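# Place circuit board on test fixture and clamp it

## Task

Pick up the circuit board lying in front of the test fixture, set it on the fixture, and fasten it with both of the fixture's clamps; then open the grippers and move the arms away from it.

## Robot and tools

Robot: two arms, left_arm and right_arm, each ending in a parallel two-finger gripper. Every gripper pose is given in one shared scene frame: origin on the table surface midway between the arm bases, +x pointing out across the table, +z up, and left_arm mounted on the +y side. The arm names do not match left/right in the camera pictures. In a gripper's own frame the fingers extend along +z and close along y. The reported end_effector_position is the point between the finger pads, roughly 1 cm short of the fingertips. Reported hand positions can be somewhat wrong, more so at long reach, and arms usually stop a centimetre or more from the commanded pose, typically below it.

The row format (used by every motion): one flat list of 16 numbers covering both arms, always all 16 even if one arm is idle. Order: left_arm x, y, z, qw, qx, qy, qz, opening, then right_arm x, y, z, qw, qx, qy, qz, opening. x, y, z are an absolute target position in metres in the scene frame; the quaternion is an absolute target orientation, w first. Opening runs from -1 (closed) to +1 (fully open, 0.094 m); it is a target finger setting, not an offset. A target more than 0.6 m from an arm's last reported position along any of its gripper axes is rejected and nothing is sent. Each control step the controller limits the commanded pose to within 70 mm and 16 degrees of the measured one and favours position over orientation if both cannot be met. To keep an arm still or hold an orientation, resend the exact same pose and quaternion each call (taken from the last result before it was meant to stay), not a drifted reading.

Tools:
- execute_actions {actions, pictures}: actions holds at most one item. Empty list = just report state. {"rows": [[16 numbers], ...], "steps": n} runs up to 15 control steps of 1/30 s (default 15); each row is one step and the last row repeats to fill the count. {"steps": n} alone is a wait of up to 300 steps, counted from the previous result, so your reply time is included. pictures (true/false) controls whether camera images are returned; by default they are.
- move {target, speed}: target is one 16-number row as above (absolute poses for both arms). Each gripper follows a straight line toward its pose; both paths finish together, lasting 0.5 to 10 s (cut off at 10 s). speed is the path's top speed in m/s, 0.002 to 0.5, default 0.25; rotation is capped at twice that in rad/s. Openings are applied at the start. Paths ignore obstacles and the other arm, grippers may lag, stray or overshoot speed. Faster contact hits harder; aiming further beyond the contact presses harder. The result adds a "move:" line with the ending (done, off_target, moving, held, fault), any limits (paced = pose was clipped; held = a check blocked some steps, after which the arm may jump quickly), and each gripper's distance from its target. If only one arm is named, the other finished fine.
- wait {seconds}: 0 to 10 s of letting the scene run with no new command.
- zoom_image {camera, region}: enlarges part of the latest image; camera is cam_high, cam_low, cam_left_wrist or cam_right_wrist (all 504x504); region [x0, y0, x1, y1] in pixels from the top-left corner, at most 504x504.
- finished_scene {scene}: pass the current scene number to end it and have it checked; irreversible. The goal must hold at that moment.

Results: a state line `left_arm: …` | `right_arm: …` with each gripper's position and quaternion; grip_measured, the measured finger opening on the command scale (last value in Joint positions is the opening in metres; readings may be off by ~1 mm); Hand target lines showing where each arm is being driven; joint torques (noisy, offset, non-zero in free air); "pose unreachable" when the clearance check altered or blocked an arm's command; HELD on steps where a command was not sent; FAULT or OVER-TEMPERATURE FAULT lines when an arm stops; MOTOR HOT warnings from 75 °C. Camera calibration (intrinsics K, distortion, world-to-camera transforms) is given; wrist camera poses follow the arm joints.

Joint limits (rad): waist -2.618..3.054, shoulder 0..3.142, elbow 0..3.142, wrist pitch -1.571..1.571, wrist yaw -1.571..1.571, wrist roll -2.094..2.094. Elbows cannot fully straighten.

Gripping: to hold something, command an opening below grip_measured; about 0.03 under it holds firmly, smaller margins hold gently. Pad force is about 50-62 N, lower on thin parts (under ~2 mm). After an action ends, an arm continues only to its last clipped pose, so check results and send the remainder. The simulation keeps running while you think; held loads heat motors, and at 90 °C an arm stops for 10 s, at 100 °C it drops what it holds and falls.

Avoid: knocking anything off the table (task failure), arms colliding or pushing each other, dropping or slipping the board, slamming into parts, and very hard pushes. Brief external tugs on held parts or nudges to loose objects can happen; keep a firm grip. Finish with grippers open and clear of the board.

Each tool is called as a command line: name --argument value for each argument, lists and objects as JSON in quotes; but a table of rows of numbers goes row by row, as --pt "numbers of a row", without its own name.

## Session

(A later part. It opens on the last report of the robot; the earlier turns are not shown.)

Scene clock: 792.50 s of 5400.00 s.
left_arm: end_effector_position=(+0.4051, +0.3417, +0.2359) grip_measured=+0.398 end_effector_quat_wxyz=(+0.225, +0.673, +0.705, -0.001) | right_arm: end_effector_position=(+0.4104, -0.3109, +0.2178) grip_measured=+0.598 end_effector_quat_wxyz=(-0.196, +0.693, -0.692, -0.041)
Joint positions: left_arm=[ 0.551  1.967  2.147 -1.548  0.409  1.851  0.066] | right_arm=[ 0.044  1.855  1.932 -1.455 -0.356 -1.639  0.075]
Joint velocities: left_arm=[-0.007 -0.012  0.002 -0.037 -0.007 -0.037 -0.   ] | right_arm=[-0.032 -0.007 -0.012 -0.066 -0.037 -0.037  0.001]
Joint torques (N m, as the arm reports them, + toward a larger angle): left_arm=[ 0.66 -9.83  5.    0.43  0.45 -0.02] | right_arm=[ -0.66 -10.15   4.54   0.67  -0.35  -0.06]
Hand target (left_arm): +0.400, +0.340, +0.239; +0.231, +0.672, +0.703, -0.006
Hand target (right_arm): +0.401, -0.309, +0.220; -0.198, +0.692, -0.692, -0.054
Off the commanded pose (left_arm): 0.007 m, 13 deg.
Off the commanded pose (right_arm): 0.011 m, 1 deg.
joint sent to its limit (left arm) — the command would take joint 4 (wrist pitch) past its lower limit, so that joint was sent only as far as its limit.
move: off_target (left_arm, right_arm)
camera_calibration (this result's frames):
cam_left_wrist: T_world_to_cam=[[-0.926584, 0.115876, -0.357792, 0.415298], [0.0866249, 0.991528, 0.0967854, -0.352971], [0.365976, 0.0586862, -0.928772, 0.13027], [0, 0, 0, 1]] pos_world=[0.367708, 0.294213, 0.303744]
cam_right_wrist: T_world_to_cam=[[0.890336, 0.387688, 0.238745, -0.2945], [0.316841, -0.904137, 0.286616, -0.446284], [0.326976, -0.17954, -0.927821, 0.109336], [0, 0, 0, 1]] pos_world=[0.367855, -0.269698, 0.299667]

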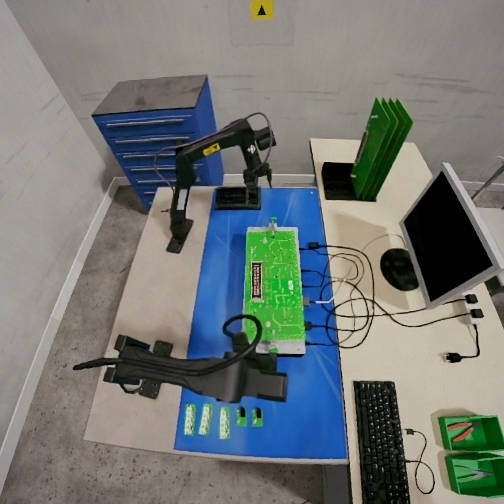

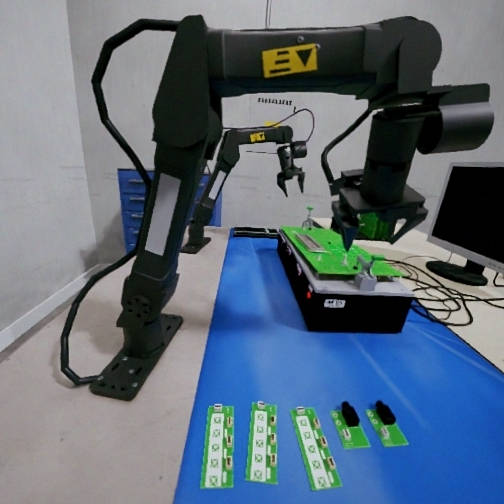

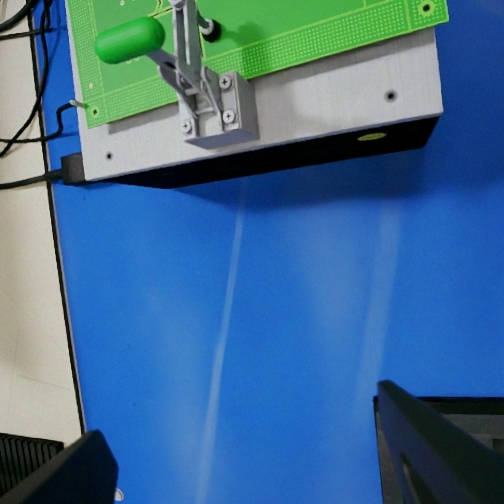

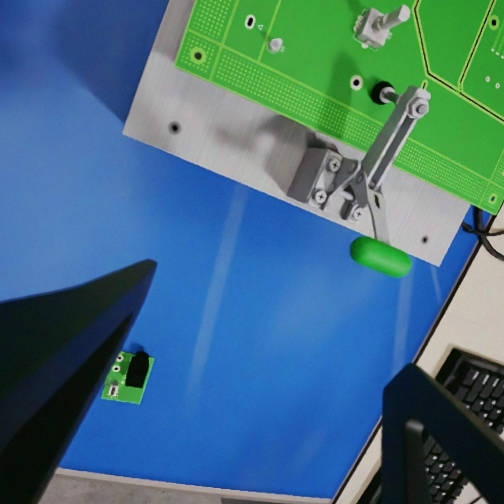

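move --target '[0.40,0.34,0.24,0.17,0.686,0.686,-0.1,0.4,0.464,-0.309,0.20,-0.07,0.70,-0.70,0.07,0.2]' --speed 0.08

move --target '[0.40,0.34,0.24,0.17,0.686,0.686,-0.1,0.4,0.464,-0.309,0.157,-0.07,0.70,-0.70,0.07,0.2]' --speed 0.04

move --target '[0.40,0.34,0.24,0.17,0.686,0.686,-0.1,0.4,0.464,-0.309,0.157,-0.07,0.70,-0.70,0.07,-0.85]' --speed 0.04

move --target '[0.40,0.34,0.24,0.17,0.686,0.686,-0.1,0.4,0.50,-0.22,0.21,-0.2,0.69,-0.69,0.0,-0.85]' --speed 0.3

Scene clock: 809.80 s of 5400.00 s.
left_arm: end_effector_position=(+0.4051, +0.3417, +0.2359) grip_measured=+0.398 end_effector_quat_wxyz=(+0.225, +0.673, +0.705, -0.001) | right_arm: end_effector_position=(+0.4628, -0.3113, +0.1968) grip_measured=+0.202 end_effector_quat_wxyz=(-0.075, +0.704, -0.703, +0.070)
Joint positions: left_arm=[ 0.551  1.967  2.147 -1.548  0.409  1.851  0.066] | right_arm=[ 0.2    2.091  2.225 -1.5    0.005 -1.518  0.056]
Joint velocities: left_arm=[-0.002  0.012  0.007  0.007  0.066  0.037 -0.   ] | right_arm=[-0.002 -0.007 -0.002 -0.022 -0.037 -0.095 -0.001]
Joint torques (N m, as the arm reports them, + toward a larger angle): left_arm=[ 0.53 -9.96  5.14  0.45  0.54  0.02] | right_arm=[ 0.47 -9.34  8.67  0.64  0.05  0.1 ]
Hand target (left_arm): +0.400, +0.340, +0.239; +0.231, +0.672, +0.703, -0.006
Hand target (right_arm): +0.464, -0.309, +0.200; -0.073, +0.703, -0.704, +0.074
Off the commanded pose (left_arm): 0.007 m, 13 deg.
Off the commanded pose (right_arm): 0.004 m, 0 deg.
joint sent to its limit (left arm) — the command would take joint 4 (wrist pitch) past its lower limit, so that joint was sent only as far as its limit.
After step 90, 11.77 s passed at rest.
move: off_target (left_arm)
camera_calibration (this result's frames):
cam_left_wrist: T_world_to_cam=[[-0.926584, 0.115876, -0.357792, 0.415298], [0.0866249, 0.991528, 0.0967854, -0.352971], [0.365976, 0.0586862, -0.928772, 0.13027], [0, 0, 0, 1]] pos_world=[0.367708, 0.294213, 0.303744]
cam_right_wrist: T_world_to_cam=[[0.906815, 0.411585, 0.0910219, -0.307126], [0.295181, -0.774179, 0.559924, -0.460499], [0.300923, -0.48088, -0.823529, -0.0296271], [0, 0, 0, 1]] pos_world=[0.423353, -0.244347, 0.261401]

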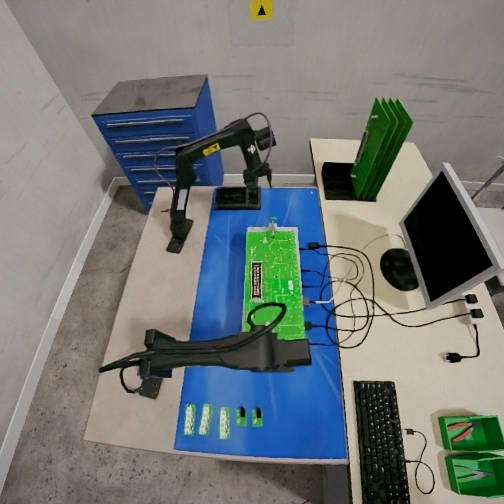

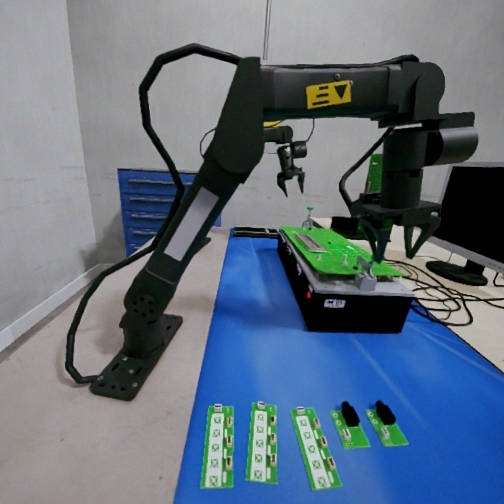

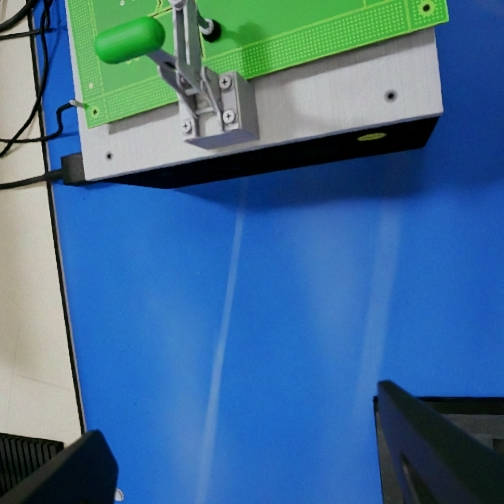

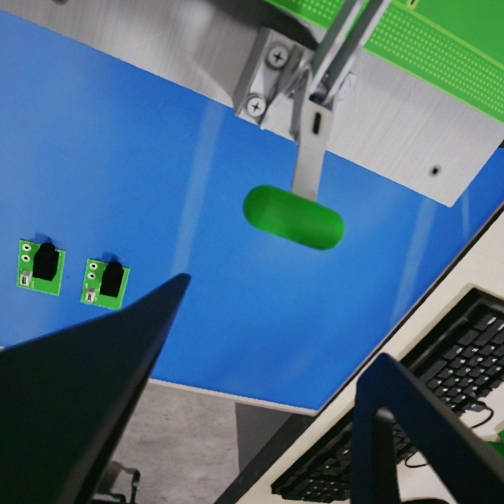

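Scene clock: 812.90 s of 5400.00 s.
left_arm: end_effector_position=(+0.4051, +0.3417, +0.2359) grip_measured=+0.398 end_effector_quat_wxyz=(+0.225, +0.673, +0.705, -0.001) | right_arm: end_effector_position=(+0.4680, -0.3111, +0.1505) grip_measured=+0.202 end_effector_quat_wxyz=(-0.067, +0.704, -0.704, +0.064)
Joint positions: left_arm=[ 0.551  1.967  2.147 -1.548  0.409  1.851  0.066] | right_arm=[ 0.2    2.075  2.013 -1.323  0.005 -1.518  0.056]
Joint velocities: left_arm=[ 0.002 -0.002 -0.002 -0.066  0.037 -0.007  0.001] | right_arm=[ 0.002 -0.007 -0.007  0.022 -0.051  0.007 -0.   ]
Joint torques (N m, as the arm reports them, + toward a larger angle): left_arm=[ 0.82 -9.89  4.78  0.42  0.43  0.  ] | right_arm=[  0.4  -12.91   4.92   0.84   0.09   0.09]
Hand target (left_arm): +0.400, +0.340, +0.239; +0.231, +0.672, +0.703, -0.006
Hand target (right_arm): +0.464, -0.309, +0.157; -0.070, +0.704, -0.704, +0.070
Off the commanded pose (left_arm): 0.007 m, 13 deg.
Off the commanded pose (right_arm): 0.008 m, 1 deg.
joint sent to its limit (left arm) — the command would take joint 4 (wrist pitch) past its lower limit, so that joint was sent only as far as its limit.
move: off_target (left_arm)
camera_calibration (this result's frames):
cam_left_wrist: T_world_to_cam=[[-0.926584, 0.115876, -0.357792, 0.415298], [0.0866249, 0.991528, 0.0967854, -0.352971], [0.365976, 0.0586862, -0.928772, 0.13027], [0, 0, 0, 1]] pos_world=[0.367708, 0.294213, 0.303744]
cam_right_wrist: T_world_to_cam=[[0.908407, 0.411633, 0.073173, -0.305708], [0.305733, -0.773414, 0.5553, -0.439907], [0.285173, -0.482067, -0.828425, -0.0615038], [0, 0, 0, 1]] pos_world=[0.429741, -0.24404, 0.215699]

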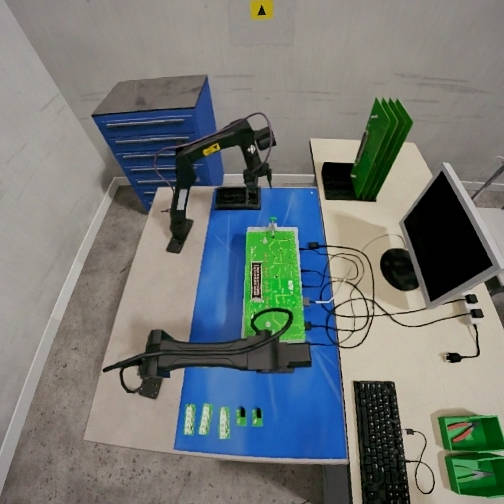

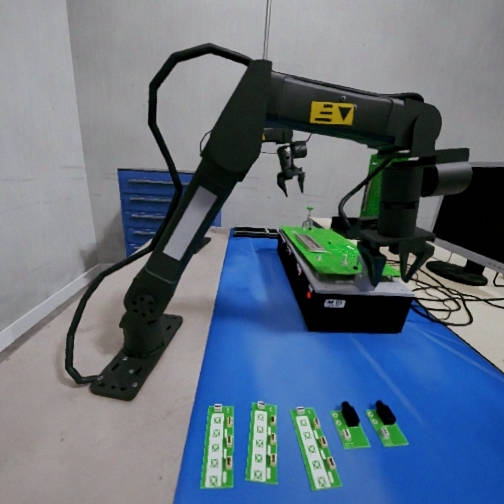

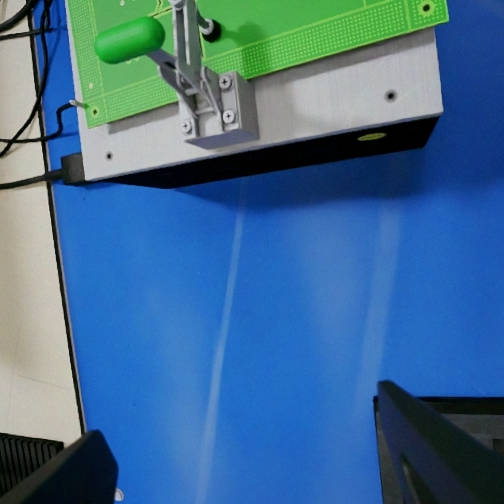

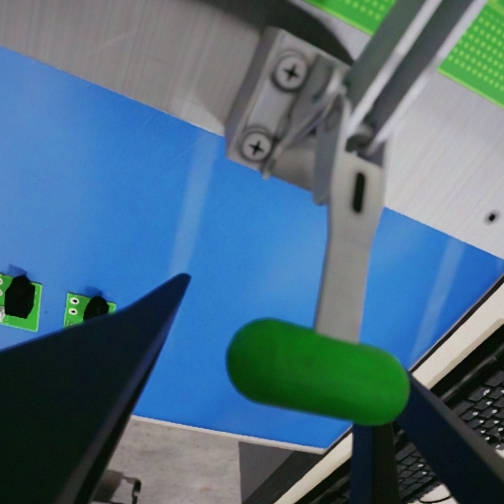

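Scene clock: 816.00 s of 5400.00 s.
left_arm: end_effector_position=(+0.4051, +0.3417, +0.2359) grip_measured=+0.398 end_effector_quat_wxyz=(+0.225, +0.673, +0.705, -0.001) | right_arm: end_effector_position=(+0.4682, -0.3111, +0.1505) grip_measured=-0.848 end_effector_quat_wxyz=(-0.068, +0.704, -0.704, +0.064)
Joint positions: left_arm=[ 0.551  1.967  2.147 -1.548  0.409  1.851  0.066] | right_arm=[ 0.2    2.075  2.013 -1.322  0.005 -1.518  0.007]
Joint velocities: left_arm=[ 0.012 -0.007 -0.002  0.037  0.007 -0.022  0.   ] | right_arm=[ 0.007  0.012  0.002 -0.051 -0.022 -0.066  0.001]
Joint torques (N m, as the arm reports them, + toward a larger angle): left_arm=[  0.74 -10.05   5.03   0.42   0.51   0.  ] | right_arm=[  0.41 -12.64   5.3    0.81   0.08   0.1 ]
Hand target (left_arm): +0.400, +0.340, +0.239; +0.231, +0.672, +0.703, -0.006
Hand target (right_arm): +0.464, -0.309, +0.157; -0.070, +0.704, -0.704, +0.070
Off the commanded pose (left_arm): 0.007 m, 13 deg.
Off the commanded pose (right_arm): 0.008 m, 1 deg.
joint sent to its limit (left arm) — the command would take joint 4 (wrist pitch) past its lower limit, so that joint was sent only as far as its limit.
move: off_target (left_arm)
camera_calibration (this result's frames):
cam_left_wrist: T_world_to_cam=[[-0.926584, 0.115876, -0.357792, 0.415298], [0.0866249, 0.991528, 0.0967854, -0.352971], [0.365976, 0.0586862, -0.928772, 0.13027], [0, 0, 0, 1]] pos_world=[0.367708, 0.294213, 0.303744]
cam_right_wrist: T_world_to_cam=[[0.908351, 0.41163, 0.0738822, -0.305965], [0.30531, -0.773437, 0.5555, -0.439815], [0.285804, -0.482033, -0.828227, -0.0618374], [0, 0, 0, 1]] pos_world=[0.429877, -0.244033, 0.215707]

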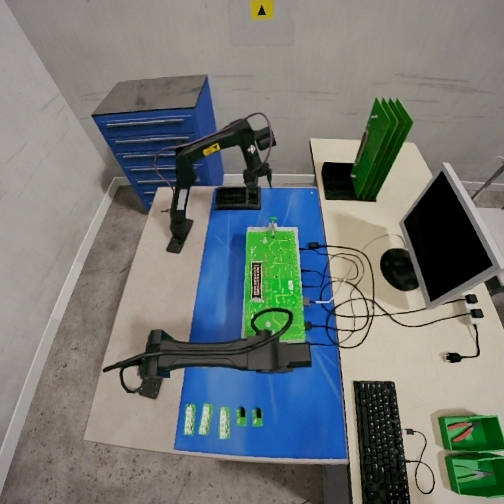

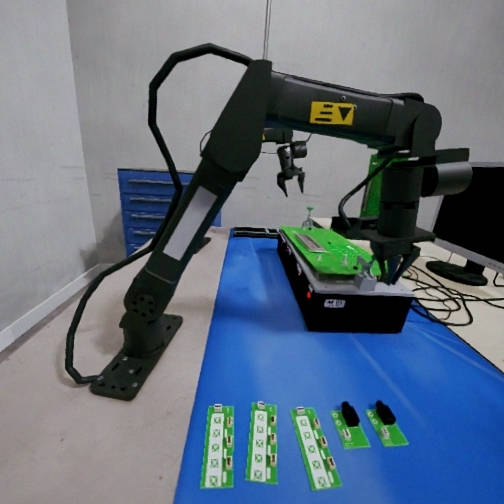

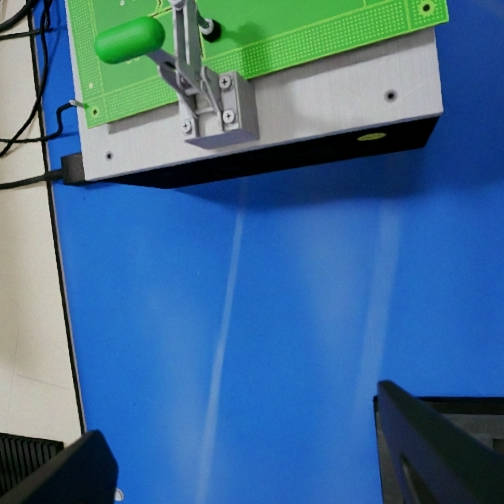

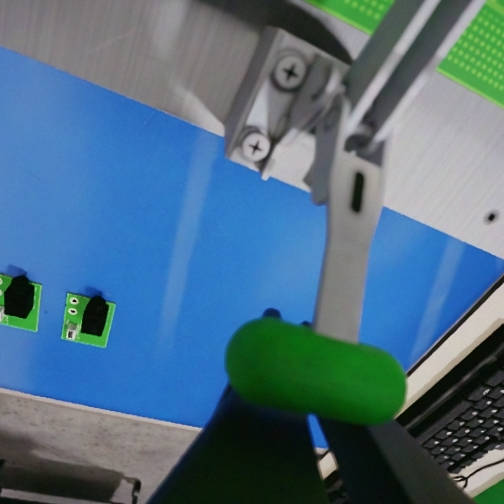

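Scene clock: 817.30 s of 5400.00 s.
left_arm: end_effector_position=(+0.4051, +0.3417, +0.2359) grip_measured=+0.398 end_effector_quat_wxyz=(+0.225, +0.673, +0.705, -0.001) | right_arm: end_effector_position=(+0.5019, -0.2216, +0.2054) grip_measured=-0.848 end_effector_quat_wxyz=(-0.196, +0.696, -0.691, +0.007)
Joint positions: left_arm=[ 0.551  1.967  2.147 -1.548  0.409  1.851  0.066] | right_arm=[ 0.299  2.217  2.415 -1.438 -0.219 -1.388  0.007]
Joint velocities: left_arm=[ 0.017  0.002  0.002  0.037 -0.007  0.037  0.   ] | right_arm=[ 0.002 -0.002 -0.007 -0.037 -0.022  0.022  0.001]
Joint torques (N m, as the arm reports them, + toward a larger angle): left_arm=[ 0.7  -9.73  4.92  0.43  0.48  0.08] | right_arm=[ -0.14 -10.41   8.69   0.95  -0.29   0.13]
Hand target (left_arm): +0.400, +0.340, +0.239; +0.231, +0.672, +0.703, -0.006
Hand target (right_arm): +0.502, -0.220, +0.209; -0.201, +0.692, -0.693, -0.001
Off the commanded pose (left_arm): 0.007 m, 13 deg.
Off the commanded pose (right_arm): 0.005 m, 1 deg.
joint sent to its limit (left arm) — the command would take joint 4 (wrist pitch) past its lower limit, so that joint was sent only as far as its limit.
move: off_target (left_arm)
camera_calibration (this result's frames):
cam_left_wrist: T_world_to_cam=[[-0.926584, 0.115876, -0.357792, 0.415298], [0.0866249, 0.991528, 0.0967854, -0.352971], [0.365976, 0.0586862, -0.928772, 0.13027], [0, 0, 0, 1]] pos_world=[0.367708, 0.294213, 0.303744]
cam_right_wrist: T_world_to_cam=[[0.878284, 0.393129, 0.272153, -0.407221], [0.282888, -0.886125, 0.367093, -0.386462], [0.385476, -0.245423, -0.88948, 0.0320903], [0, 0, 0, 1]] pos_world=[0.454611, -0.174487, 0.281238]

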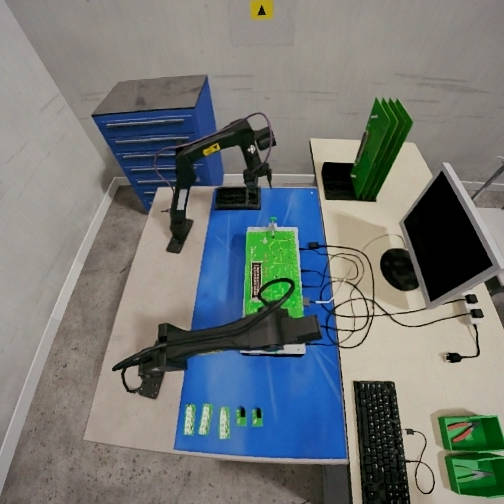

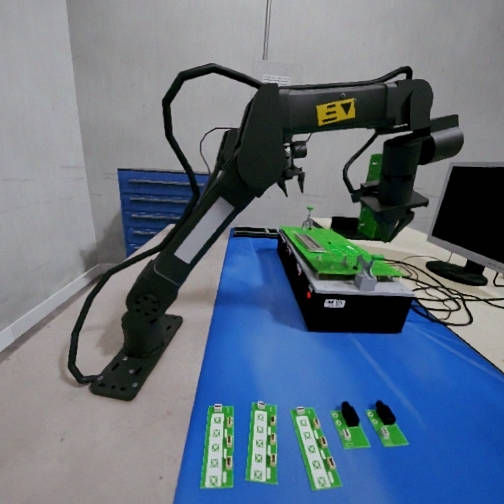

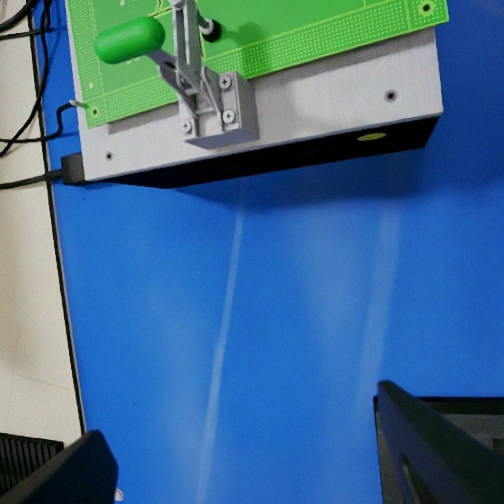

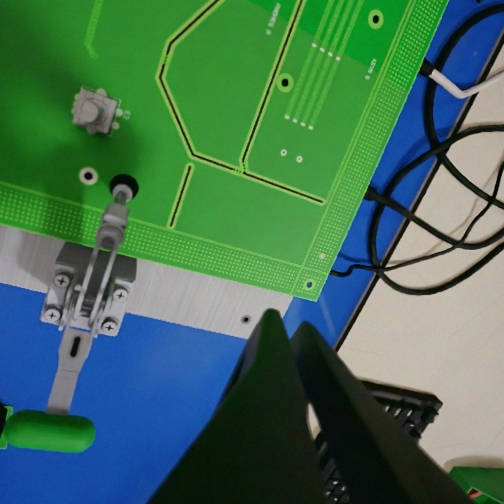

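execute_actions --actions '[]'

Scene clock: 829.27 s of 5400.00 s.
left_arm: end_effector_position=(+0.4051, +0.3417, +0.2359) grip_measured=+0.398 end_effector_quat_wxyz=(+0.225, +0.673, +0.705, -0.001) | right_arm: end_effector_position=(+0.5013, -0.2217, +0.2053) grip_measured=-0.848 end_effector_quat_wxyz=(-0.195, +0.696, -0.691, +0.006)
Joint positions: left_arm=[ 0.551  1.967  2.147 -1.548  0.409  1.851  0.066] | right_arm=[ 0.299  2.217  2.415 -1.441 -0.219 -1.388  0.007]
Joint velocities: left_arm=[ 0.017 -0.002 -0.002  0.007  0.007 -0.081 -0.   ] | right_arm=[-0.002  0.012 -0.012  0.007 -0.022 -0.007 -0.002]
Joint torques (N m, as the arm reports them, + toward a larger angle): left_arm=[  0.87 -10.03   5.01   0.41   0.49   0.02] | right_arm=[ -0.3  -10.33   8.76   0.86  -0.3    0.1 ]
Hand target (left_arm): +0.400, +0.340, +0.239; +0.231, +0.672, +0.703, -0.006
Hand target (right_arm): +0.502, -0.220, +0.209; -0.201, +0.692, -0.693, -0.001
Off the commanded pose (left_arm): 0.007 m, 13 deg.
Off the commanded pose (right_arm): 0.005 m, 1 deg.
Steps of this call (steps 1 to 90: nothing new was sent; then 8.97 s passed at rest). Readings (end_effector_position):
1: left_arm (+0.4051, +0.3417, +0.2359) | right_arm (+0.5018, -0.2217, +0.2054)
2: left_arm (+0.4051, +0.3417, +0.2359) | right_arm (+0.5017, -0.2216, +0.2054)
4: left_arm (+0.4051, +0.3417, +0.2359) | right_arm (+0.5016, -0.2216, +0.2054)
8: left_arm (+0.4051, +0.3417, +0.2359) | right_arm (+0.5014, -0.2216, +0.2053)
90: the state above
camera_calibration (this result's frames):
cam_left_wrist: T_world_to_cam=[[-0.926584, 0.115876, -0.357792, 0.415298], [0.0866249, 0.991528, 0.0967854, -0.352971], [0.365976, 0.0586862, -0.928772, 0.13027], [0, 0, 0, 1]] pos_world=[0.367708, 0.294213, 0.303744]
cam_right_wrist: T_world_to_cam=[[0.879029, 0.392897, 0.270073, -0.406681], [0.283571, -0.886231, 0.366307, -0.386494], [0.383269, -0.24541, -0.890438, 0.0335433], [0, 0, 0, 1]] pos_world=[0.454227, -0.174507, 0.281278]

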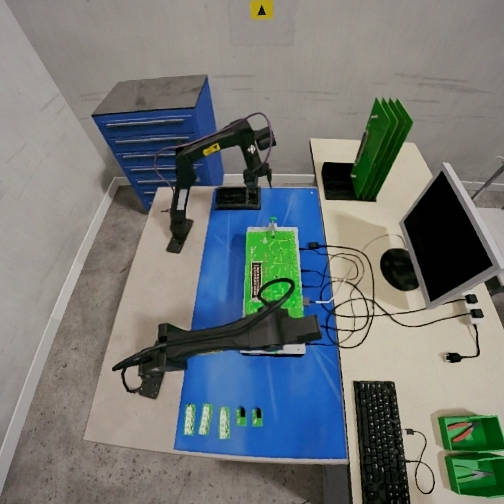

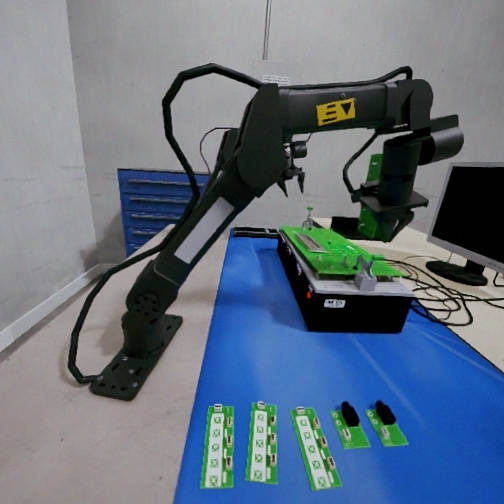

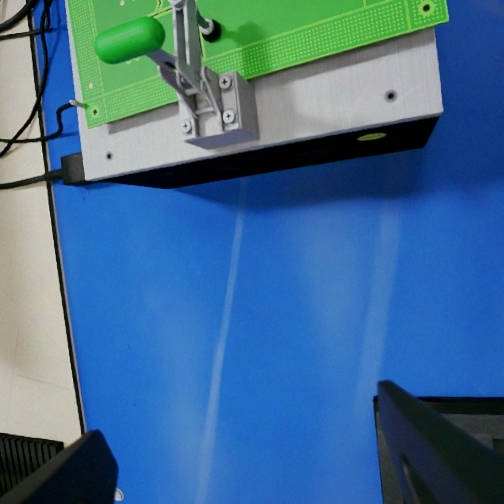

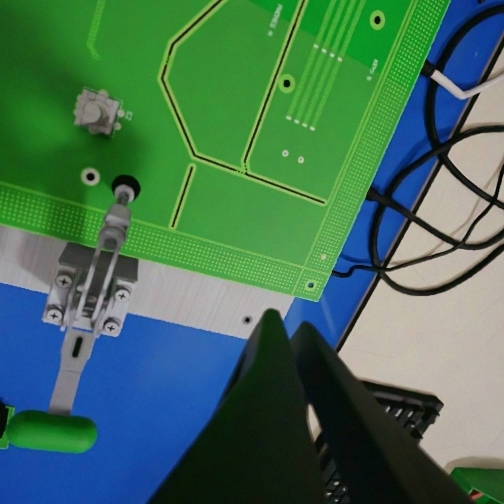

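zoom_image --camera "cam_low" --region '[270,180,430,310]'

Region (270, 180, 430, 310) of cam_low's 504x504 image, scaled by 3.150, with more detail than that image has; it fills the top 410 rows of this view, and the rest is white.

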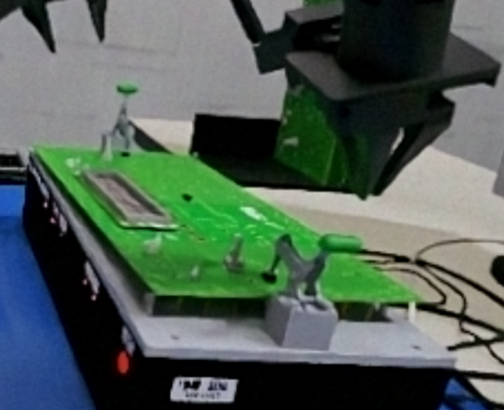

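move --target '[0.40,0.34,0.24,0.17,0.686,0.686,-0.1,0.4,0.502,-0.235,0.10,-0.1,0.70,-0.70,0.05,-1]' --speed 0.04

zoom_image --camera "cam_low" --region '[270,180,430,310]'

Scene clock: 838.60 s of 5400.00 s.
left_arm: end_effector_position=(+0.4051, +0.3417, +0.2359) grip_measured=+0.398 end_effector_quat_wxyz=(+0.225, +0.673, +0.705, -0.001) | right_arm: end_effector_position=(+0.5142, -0.2344, +0.1351) grip_measured=-0.998 end_effector_quat_wxyz=(-0.144, +0.699, -0.696, +0.074)
Joint positions: left_arm=[ 0.551  1.967  2.147 -1.548  0.409  1.851  0.066] | right_arm=[ 0.333  2.169  2.064 -1.143 -0.041 -1.381  0.   ]
Joint velocities: left_arm=[ 0.002 -0.002 -0.007 -0.066 -0.007 -0.007  0.001] | right_arm=[ 0.007  0.007 -0.007  0.022  0.051  0.022 -0.   ]
Joint torques (N m, as the arm reports them, + toward a larger angle): left_arm=[ 0.76 -9.97  4.99  0.42  0.46  0.03] | right_arm=[ 0.47 -9.01  2.59  0.91  0.18  0.1 ]
Hand target (left_arm): +0.400, +0.340, +0.239; +0.231, +0.672, +0.703, -0.006
Hand target (right_arm): +0.500, -0.236, +0.102; -0.101, +0.703, -0.702, +0.052
Off the commanded pose (left_arm): 0.007 m, 13 deg.
Off the commanded pose (right_arm): 0.037 m, 6 deg.
joint sent to its limit (left arm) — the command would take joint 4 (wrist pitch) past its lower limit, so that joint was sent only as far as its limit.
After step 90, 3.13 s passed at rest.
move: off_target (left_arm, right_arm)
camera_calibration (this result's frames):
cam_left_wrist: T_world_to_cam=[[-0.926584, 0.115876, -0.357792, 0.415298], [0.0866249, 0.991528, 0.0967854, -0.352971], [0.365976, 0.0586862, -0.928772, 0.13027], [0, 0, 0, 1]] pos_world=[0.367708, 0.294213, 0.303744]
cam_right_wrist: T_world_to_cam=[[0.885219, 0.408277, 0.222931, -0.387219], [0.249241, -0.82093, 0.513764, -0.362689], [0.392769, -0.39923, -0.828461, -0.0863367], [0, 0, 0, 1]] pos_world=[0.467081, -0.174118, 0.201133]

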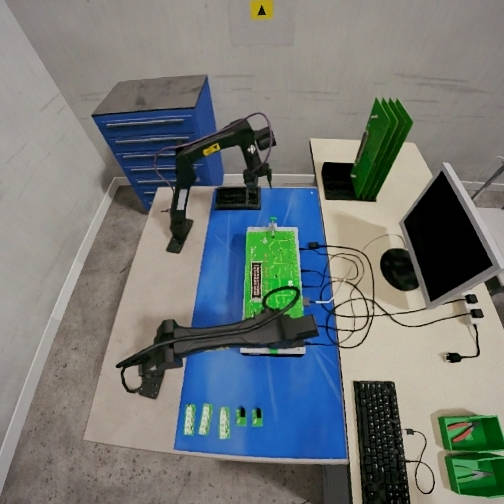

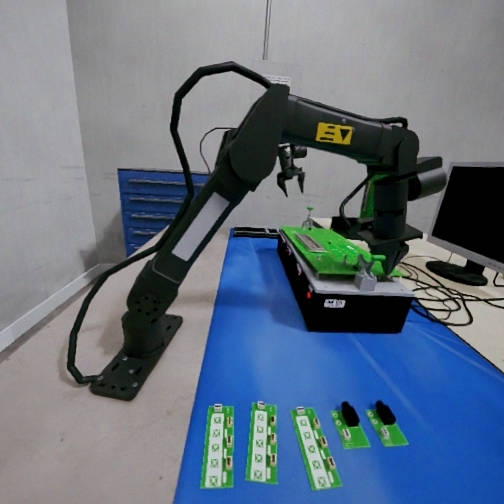

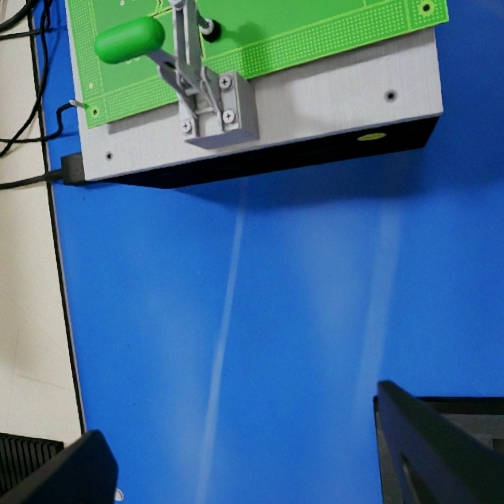

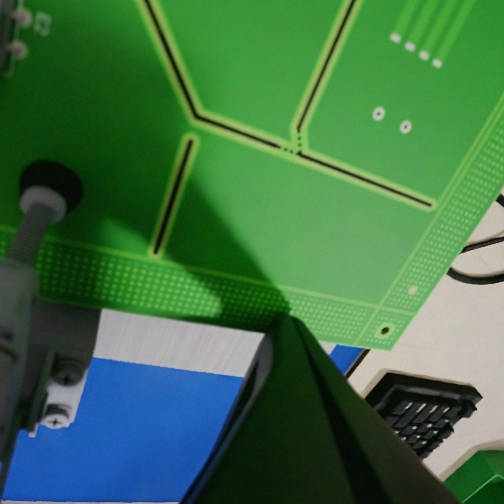

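Region (270, 180, 430, 310) of cam_low's 504x504 image, scaled by 3.150, with more detail than that image has; it fills the top 410 rows of this view, and the rest is white.

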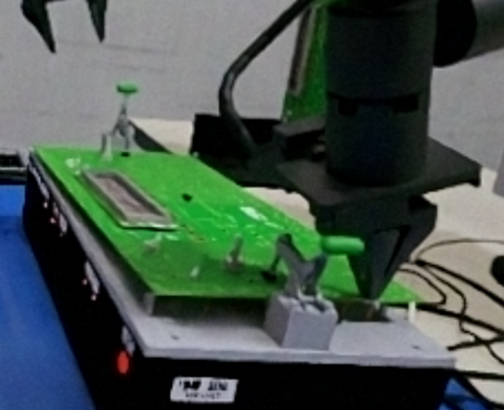

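move --target '[0.40,0.34,0.24,0.17,0.686,0.686,-0.1,0.4,0.48,-0.30,0.24,-0.1,0.70,-0.70,0.05,-1]'

move --target '[0.40,0.34,0.24,0.17,0.686,0.686,-0.1,0.4,0.459,-0.37,0.17,-0.5,0.5,-0.5,-0.5,0]' --speed 0.15

Scene clock: 855.87 s of 5400.00 s.
left_arm: end_effector_position=(+0.4051, +0.3417, +0.2359) grip_measured=+0.398 end_effector_quat_wxyz=(+0.225, +0.673, +0.705, -0.001) | right_arm: end_effector_position=(+0.4841, -0.3022, +0.2325) grip_measured=-0.998 end_effector_quat_wxyz=(-0.133, +0.693, -0.703, +0.088)
Joint positions: left_arm=[ 0.551  1.967  2.147 -1.548  0.409  1.851  0.066] | right_arm=[ 0.198  2.144  2.436 -1.544 -0.044 -1.498  0.   ]
Joint velocities: left_arm=[ 0.022 -0.007 -0.007 -0.037  0.051 -0.022 -0.   ] | right_arm=[-0.002  0.002  0.002  0.051 -0.037  0.037 -0.002]
Joint torques (N m, as the arm reports them, + toward a larger angle): left_arm=[ 0.82 -9.95  4.85  0.44  0.47  0.  ] | right_arm=[  0.   -10.94   7.23   0.83  -0.2   -0.01]
Hand target (left_arm): +0.400, +0.340, +0.239; +0.231, +0.672, +0.703, -0.006
Hand target (right_arm): +0.480, -0.300, +0.240; -0.140, +0.697, -0.698, +0.086
Off the commanded pose (left_arm): 0.007 m, 13 deg.
Off the commanded pose (right_arm): 0.009 m, 6 deg.
joint sent to its limit (left arm) — the command would take joint 4 (wrist pitch) past its lower limit, so that joint was sent only as far as its limit.
joint sent to its limit (right arm) — the command would take joint 4 (wrist pitch) past its lower limit, so that joint was sent only as far as its limit.
After step 90, 13.13 s passed at rest.
move: off_target (left_arm, right_arm)
camera_calibration (this result's frames):
cam_left_wrist: T_world_to_cam=[[-0.926584, 0.115876, -0.357792, 0.415298], [0.0866249, 0.991528, 0.0967854, -0.352971], [0.365976, 0.0586862, -0.928772, 0.13027], [0, 0, 0, 1]] pos_world=[0.367708, 0.294213, 0.303744]
cam_right_wrist: T_world_to_cam=[[0.893488, 0.395136, 0.213417, -0.3604], [0.228146, -0.808712, 0.542158, -0.453597], [0.386819, -0.435721, -0.812723, -0.0327477], [0, 0, 0, 1]] pos_world=[0.438167, -0.238691, 0.296222]

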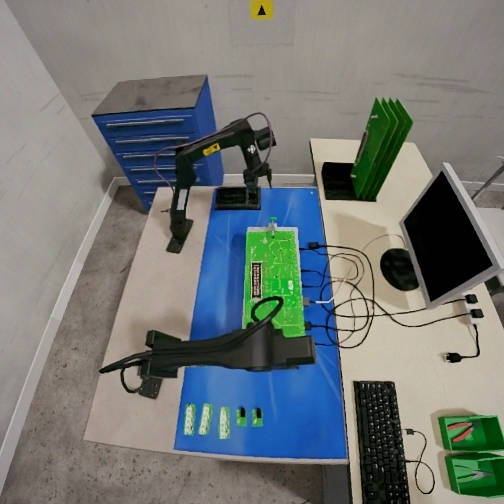

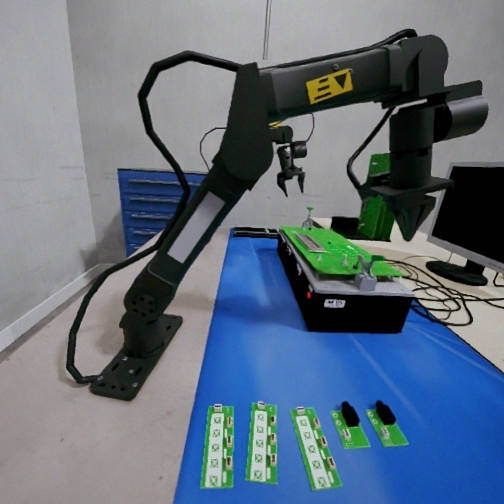

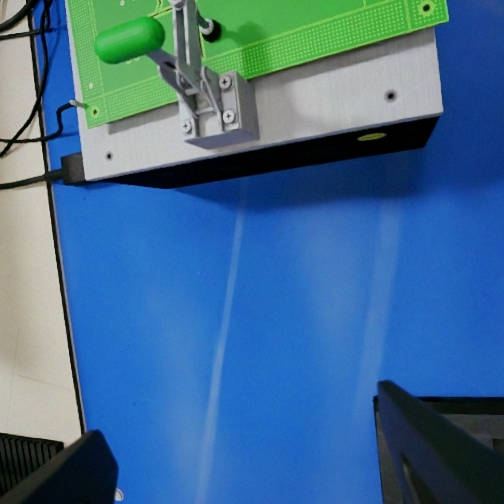

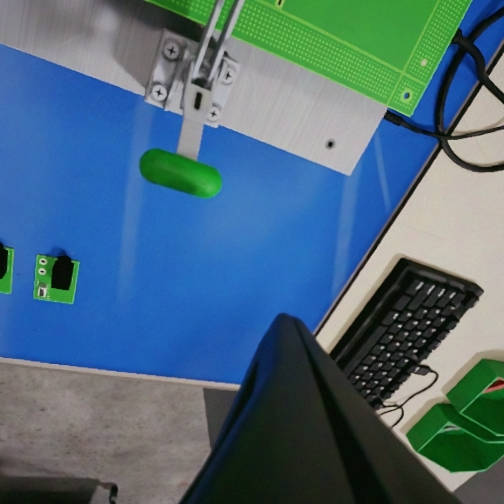

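Scene clock: 861.43 s of 5400.00 s.
left_arm: end_effector_position=(+0.4052, +0.3417, +0.2359) grip_measured=+0.398 end_effector_quat_wxyz=(+0.225, +0.673, +0.705, -0.001) | right_arm: end_effector_position=(+0.4568, -0.3655, +0.1720) grip_measured=-0.002 end_effector_quat_wxyz=(+0.529, -0.471, +0.630, +0.320)
Joint positions: left_arm=[ 0.551  1.967  2.147 -1.548  0.409  1.851  0.066] | right_arm=[-0.339  2.269  1.861 -1.551 -1.313 -2.069  0.047]
Joint velocities: left_arm=[ 0.002  0.012  0.002  0.007 -0.051 -0.037 -0.   ] | right_arm=[-0.012 -0.002  0.007  0.007 -0.022 -0.037  0.   ]
Joint torques (N m, as the arm reports them, + toward a larger angle): left_arm=[ 0.67 -9.78  4.92  0.41  0.49  0.02] | right_arm=[ -0.59 -10.38   4.34  -0.21  -0.76  -0.02]
Hand target (left_arm): +0.400, +0.340, +0.239; +0.231, +0.672, +0.703, -0.006
Hand target (right_arm): +0.455, -0.367, +0.168; +0.534, -0.450, +0.633, +0.334
Off the commanded pose (left_arm): 0.007 m, 13 deg.
Off the commanded pose (right_arm): 0.005 m, 26 deg; orientation clipped at the last step of the last action.
joint sent to its limit (left arm) — the command would take joint 4 (wrist pitch) past its lower limit, so that joint was sent only as far as its limit.
joint sent to its limit (right arm) — the command would take joint 4 (wrist pitch) past its lower limit, so that joint was sent only as far as its limit.
move: off_target (left_arm, right_arm); limits=paced
camera_calibration (this result's frames):
cam_left_wrist: T_world_to_cam=[[-0.926457, 0.115925, -0.358105, 0.415381], [0.0865904, 0.991515, 0.0969524, -0.353032], [0.366306, 0.0588137, -0.928634, 0.130045], [0, 0, 0, 1]] pos_world=[0.367766, 0.294235, 0.303742]
cam_right_wrist: T_world_to_cam=[[0.878567, -0.126474, 0.460569, -0.524374], [0.197308, -0.782066, -0.591137, -0.246981], [0.434959, 0.610227, -0.662143, 0.235462], [0, 0, 0, 1]] pos_world=[0.407013, -0.40316, 0.25142]

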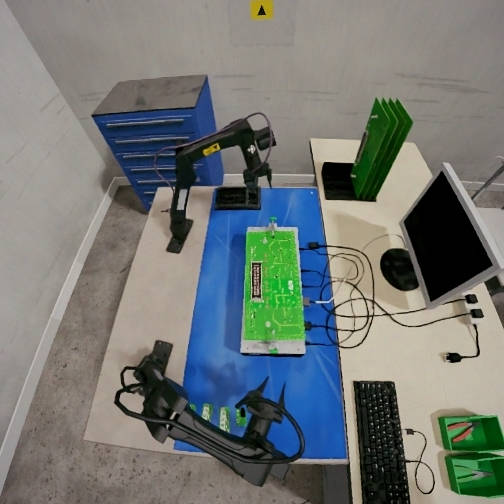

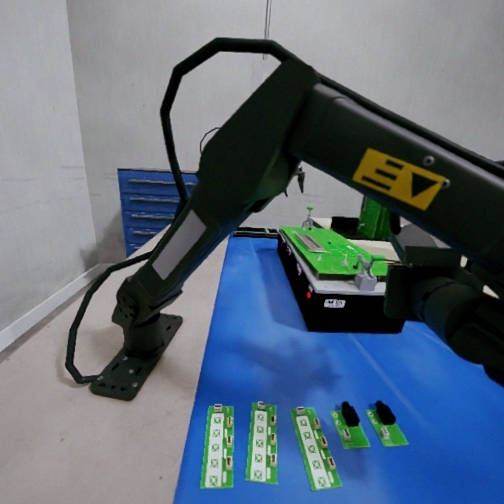

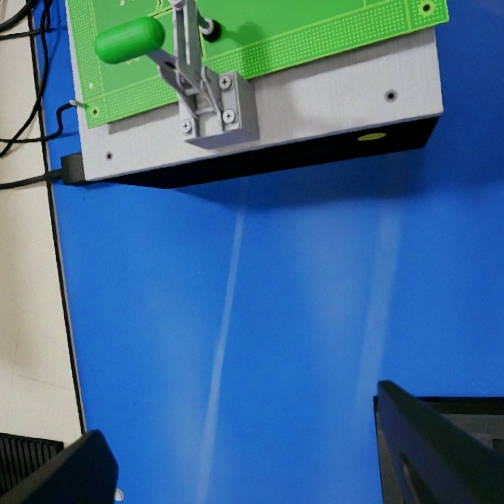

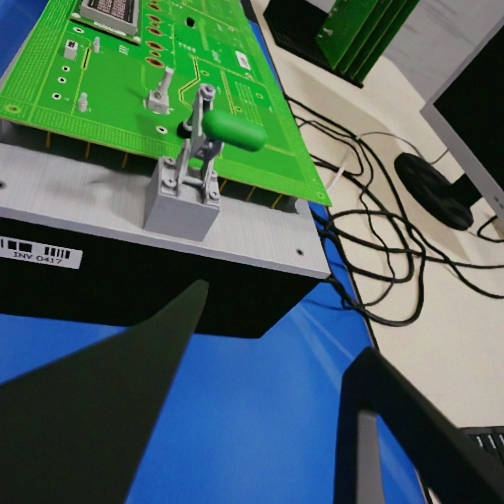

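move --target '[0.40,0.34,0.24,0.17,0.686,0.686,-0.1,0.4,0.459,-0.305,0.160,0.53,-0.46,0.63,0.33,0.1]' --speed 0.06

Scene clock: 869.50 s of 5400.00 s.
left_arm: end_effector_position=(+0.4052, +0.3417, +0.2359) grip_measured=+0.398 end_effector_quat_wxyz=(+0.225, +0.673, +0.705, -0.001) | right_arm: end_effector_position=(+0.4653, -0.3114, +0.1526) grip_measured=+0.098 end_effector_quat_wxyz=(+0.526, -0.462, +0.638, +0.320)
Joint positions: left_arm=[ 0.551  1.967  2.147 -1.548  0.409  1.851  0.066] | right_arm=[-0.207  2.068  1.481 -0.808 -1.322 -1.47   0.052]
Joint velocities: left_arm=[-0.002 -0.002 -0.007 -0.066  0.007 -0.081  0.   ] | right_arm=[-0.017 -0.022 -0.032  0.051  0.007  0.007 -0.001]
Joint torques (N m, as the arm reports them, + toward a larger angle): left_arm=[ 0.73 -9.97  4.94  0.41  0.46  0.03] | right_arm=[  0.36 -12.34   4.47   0.68  -0.75   0.03]
Hand target (left_arm): +0.400, +0.340, +0.239; +0.231, +0.672, +0.703, -0.006
Hand target (right_arm): +0.461, -0.306, +0.160; +0.531, -0.459, +0.632, +0.328
Off the commanded pose (left_arm): 0.007 m, 13 deg.
Off the commanded pose (right_arm): 0.012 m, 2 deg.
joint sent to its limit (left arm) — the command would take joint 4 (wrist pitch) past its lower limit, so that joint was sent only as far as its limit.
After step 90, 2.60 s passed at rest.
move: off_target (left_arm, right_arm)
camera_calibration (this result's frames):
cam_left_wrist: T_world_to_cam=[[-0.926457, 0.115925, -0.358105, 0.415381], [0.0865904, 0.991515, 0.0969524, -0.353032], [0.366306, 0.0588137, -0.928634, 0.130045], [0, 0, 0, 1]] pos_world=[0.367766, 0.294235, 0.303742]
cam_right_wrist: T_world_to_cam=[[0.884824, -0.141366, 0.443962, -0.52115], [0.173262, -0.784695, -0.595175, -0.206865], [0.432513, 0.603547, -0.669824, 0.186185], [0, 0, 0, 1]] pos_world=[0.41644, -0.34837, 0.232961]

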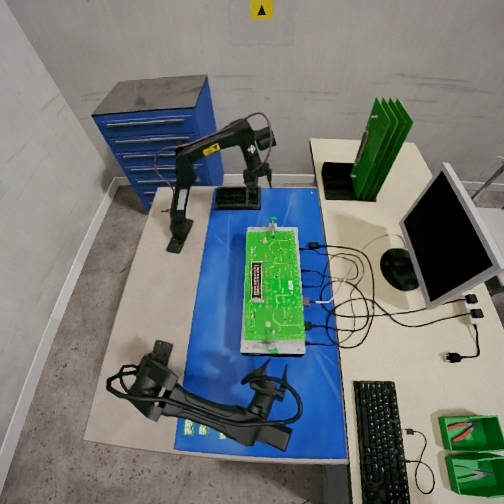

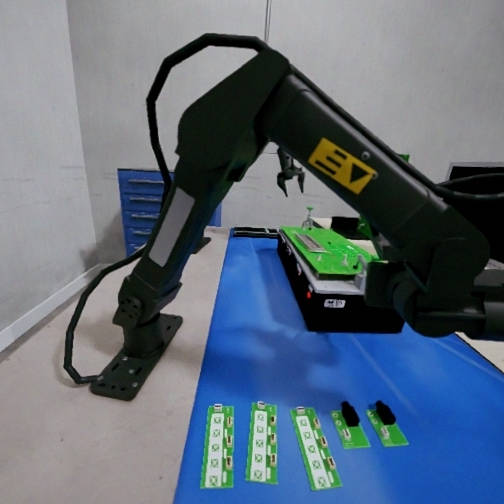

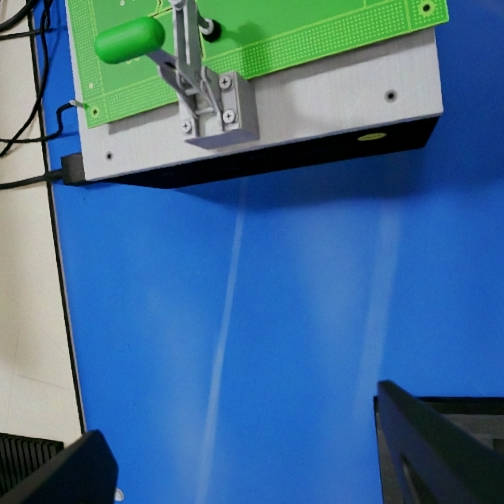

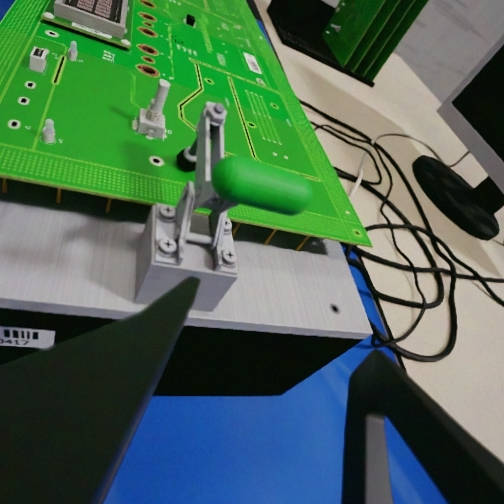

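move --target '[0.40,0.34,0.24,0.17,0.686,0.686,-0.1,0.4,0.456,-0.292,0.164,0.53,-0.46,0.63,0.33,0.1]' --speed 0.04

Scene clock: 876.00 s of 5400.00 s.
left_arm: end_effector_position=(+0.4052, +0.3417, +0.2359) grip_measured=+0.398 end_effector_quat_wxyz=(+0.225, +0.673, +0.705, -0.001) | right_arm: end_effector_position=(+0.4629, -0.2989, +0.1577) grip_measured=+0.098 end_effector_quat_wxyz=(+0.528, -0.462, +0.637, +0.320)
Joint positions: left_arm=[ 0.551  1.967  2.147 -1.548  0.409  1.851  0.066] | right_arm=[-0.18   2.014  1.411 -0.679 -1.321 -1.357  0.052]
Joint velocities: left_arm=[-0.002 -0.017 -0.027  0.037  0.022  0.007 -0.   ] | right_arm=[-0.007 -0.007 -0.012  0.022 -0.037 -0.022  0.001]
Joint torques (N m, as the arm reports them, + toward a larger angle): left_arm=[ 0.81 -9.96  5.15  0.44  0.44  0.04] | right_arm=[  0.52 -11.71   4.84   0.84  -0.74   0.16]
Hand target (left_arm): +0.400, +0.340, +0.239; +0.231, +0.672, +0.703, -0.006
Hand target (right_arm): +0.457, -0.292, +0.164; +0.530, -0.460, +0.631, +0.330
Off the commanded pose (left_arm): 0.007 m, 13 deg.
Off the commanded pose (right_arm): 0.012 m, 1 deg.
joint sent to its limit (left arm) — the command would take joint 4 (wrist pitch) past its lower limit, so that joint was sent only as far as its limit.
After step 90, 0.37 s passed at rest.
move: off_target (left_arm, right_arm)
camera_calibration (this result's frames):
cam_left_wrist: T_world_to_cam=[[-0.926457, 0.115925, -0.358105, 0.415381], [0.0865904, 0.991515, 0.0969524, -0.353032], [0.366306, 0.0588137, -0.928634, 0.130045], [0, 0, 0, 1]] pos_world=[0.367766, 0.294235, 0.303742]
cam_right_wrist: T_world_to_cam=[[0.883216, -0.143281, 0.446543, -0.519735], [0.175438, -0.782099, -0.597949, -0.193384], [0.434915, 0.606459, -0.665625, 0.18219], [0, 0, 0, 1]] pos_world=[0.413728, -0.336204, 0.237721]

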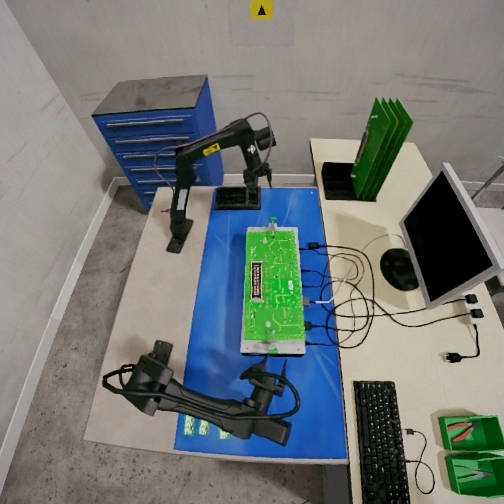

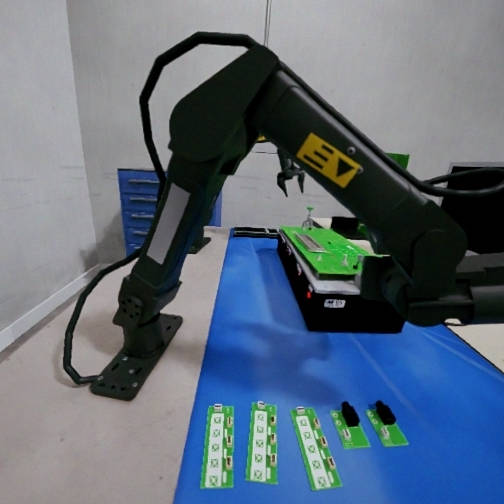

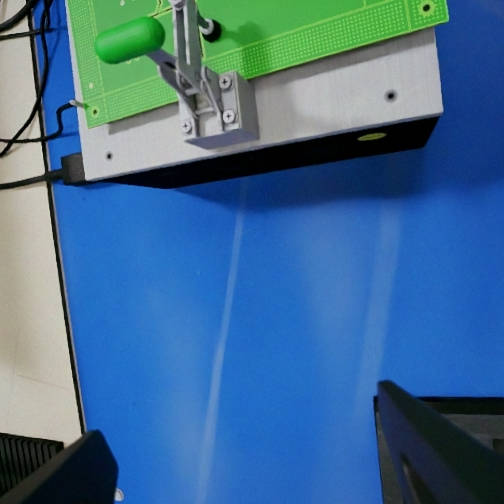

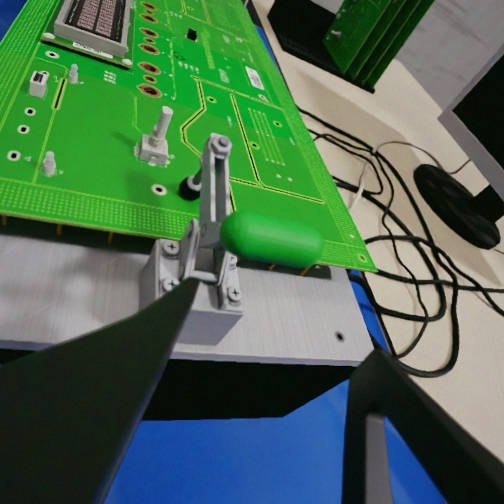

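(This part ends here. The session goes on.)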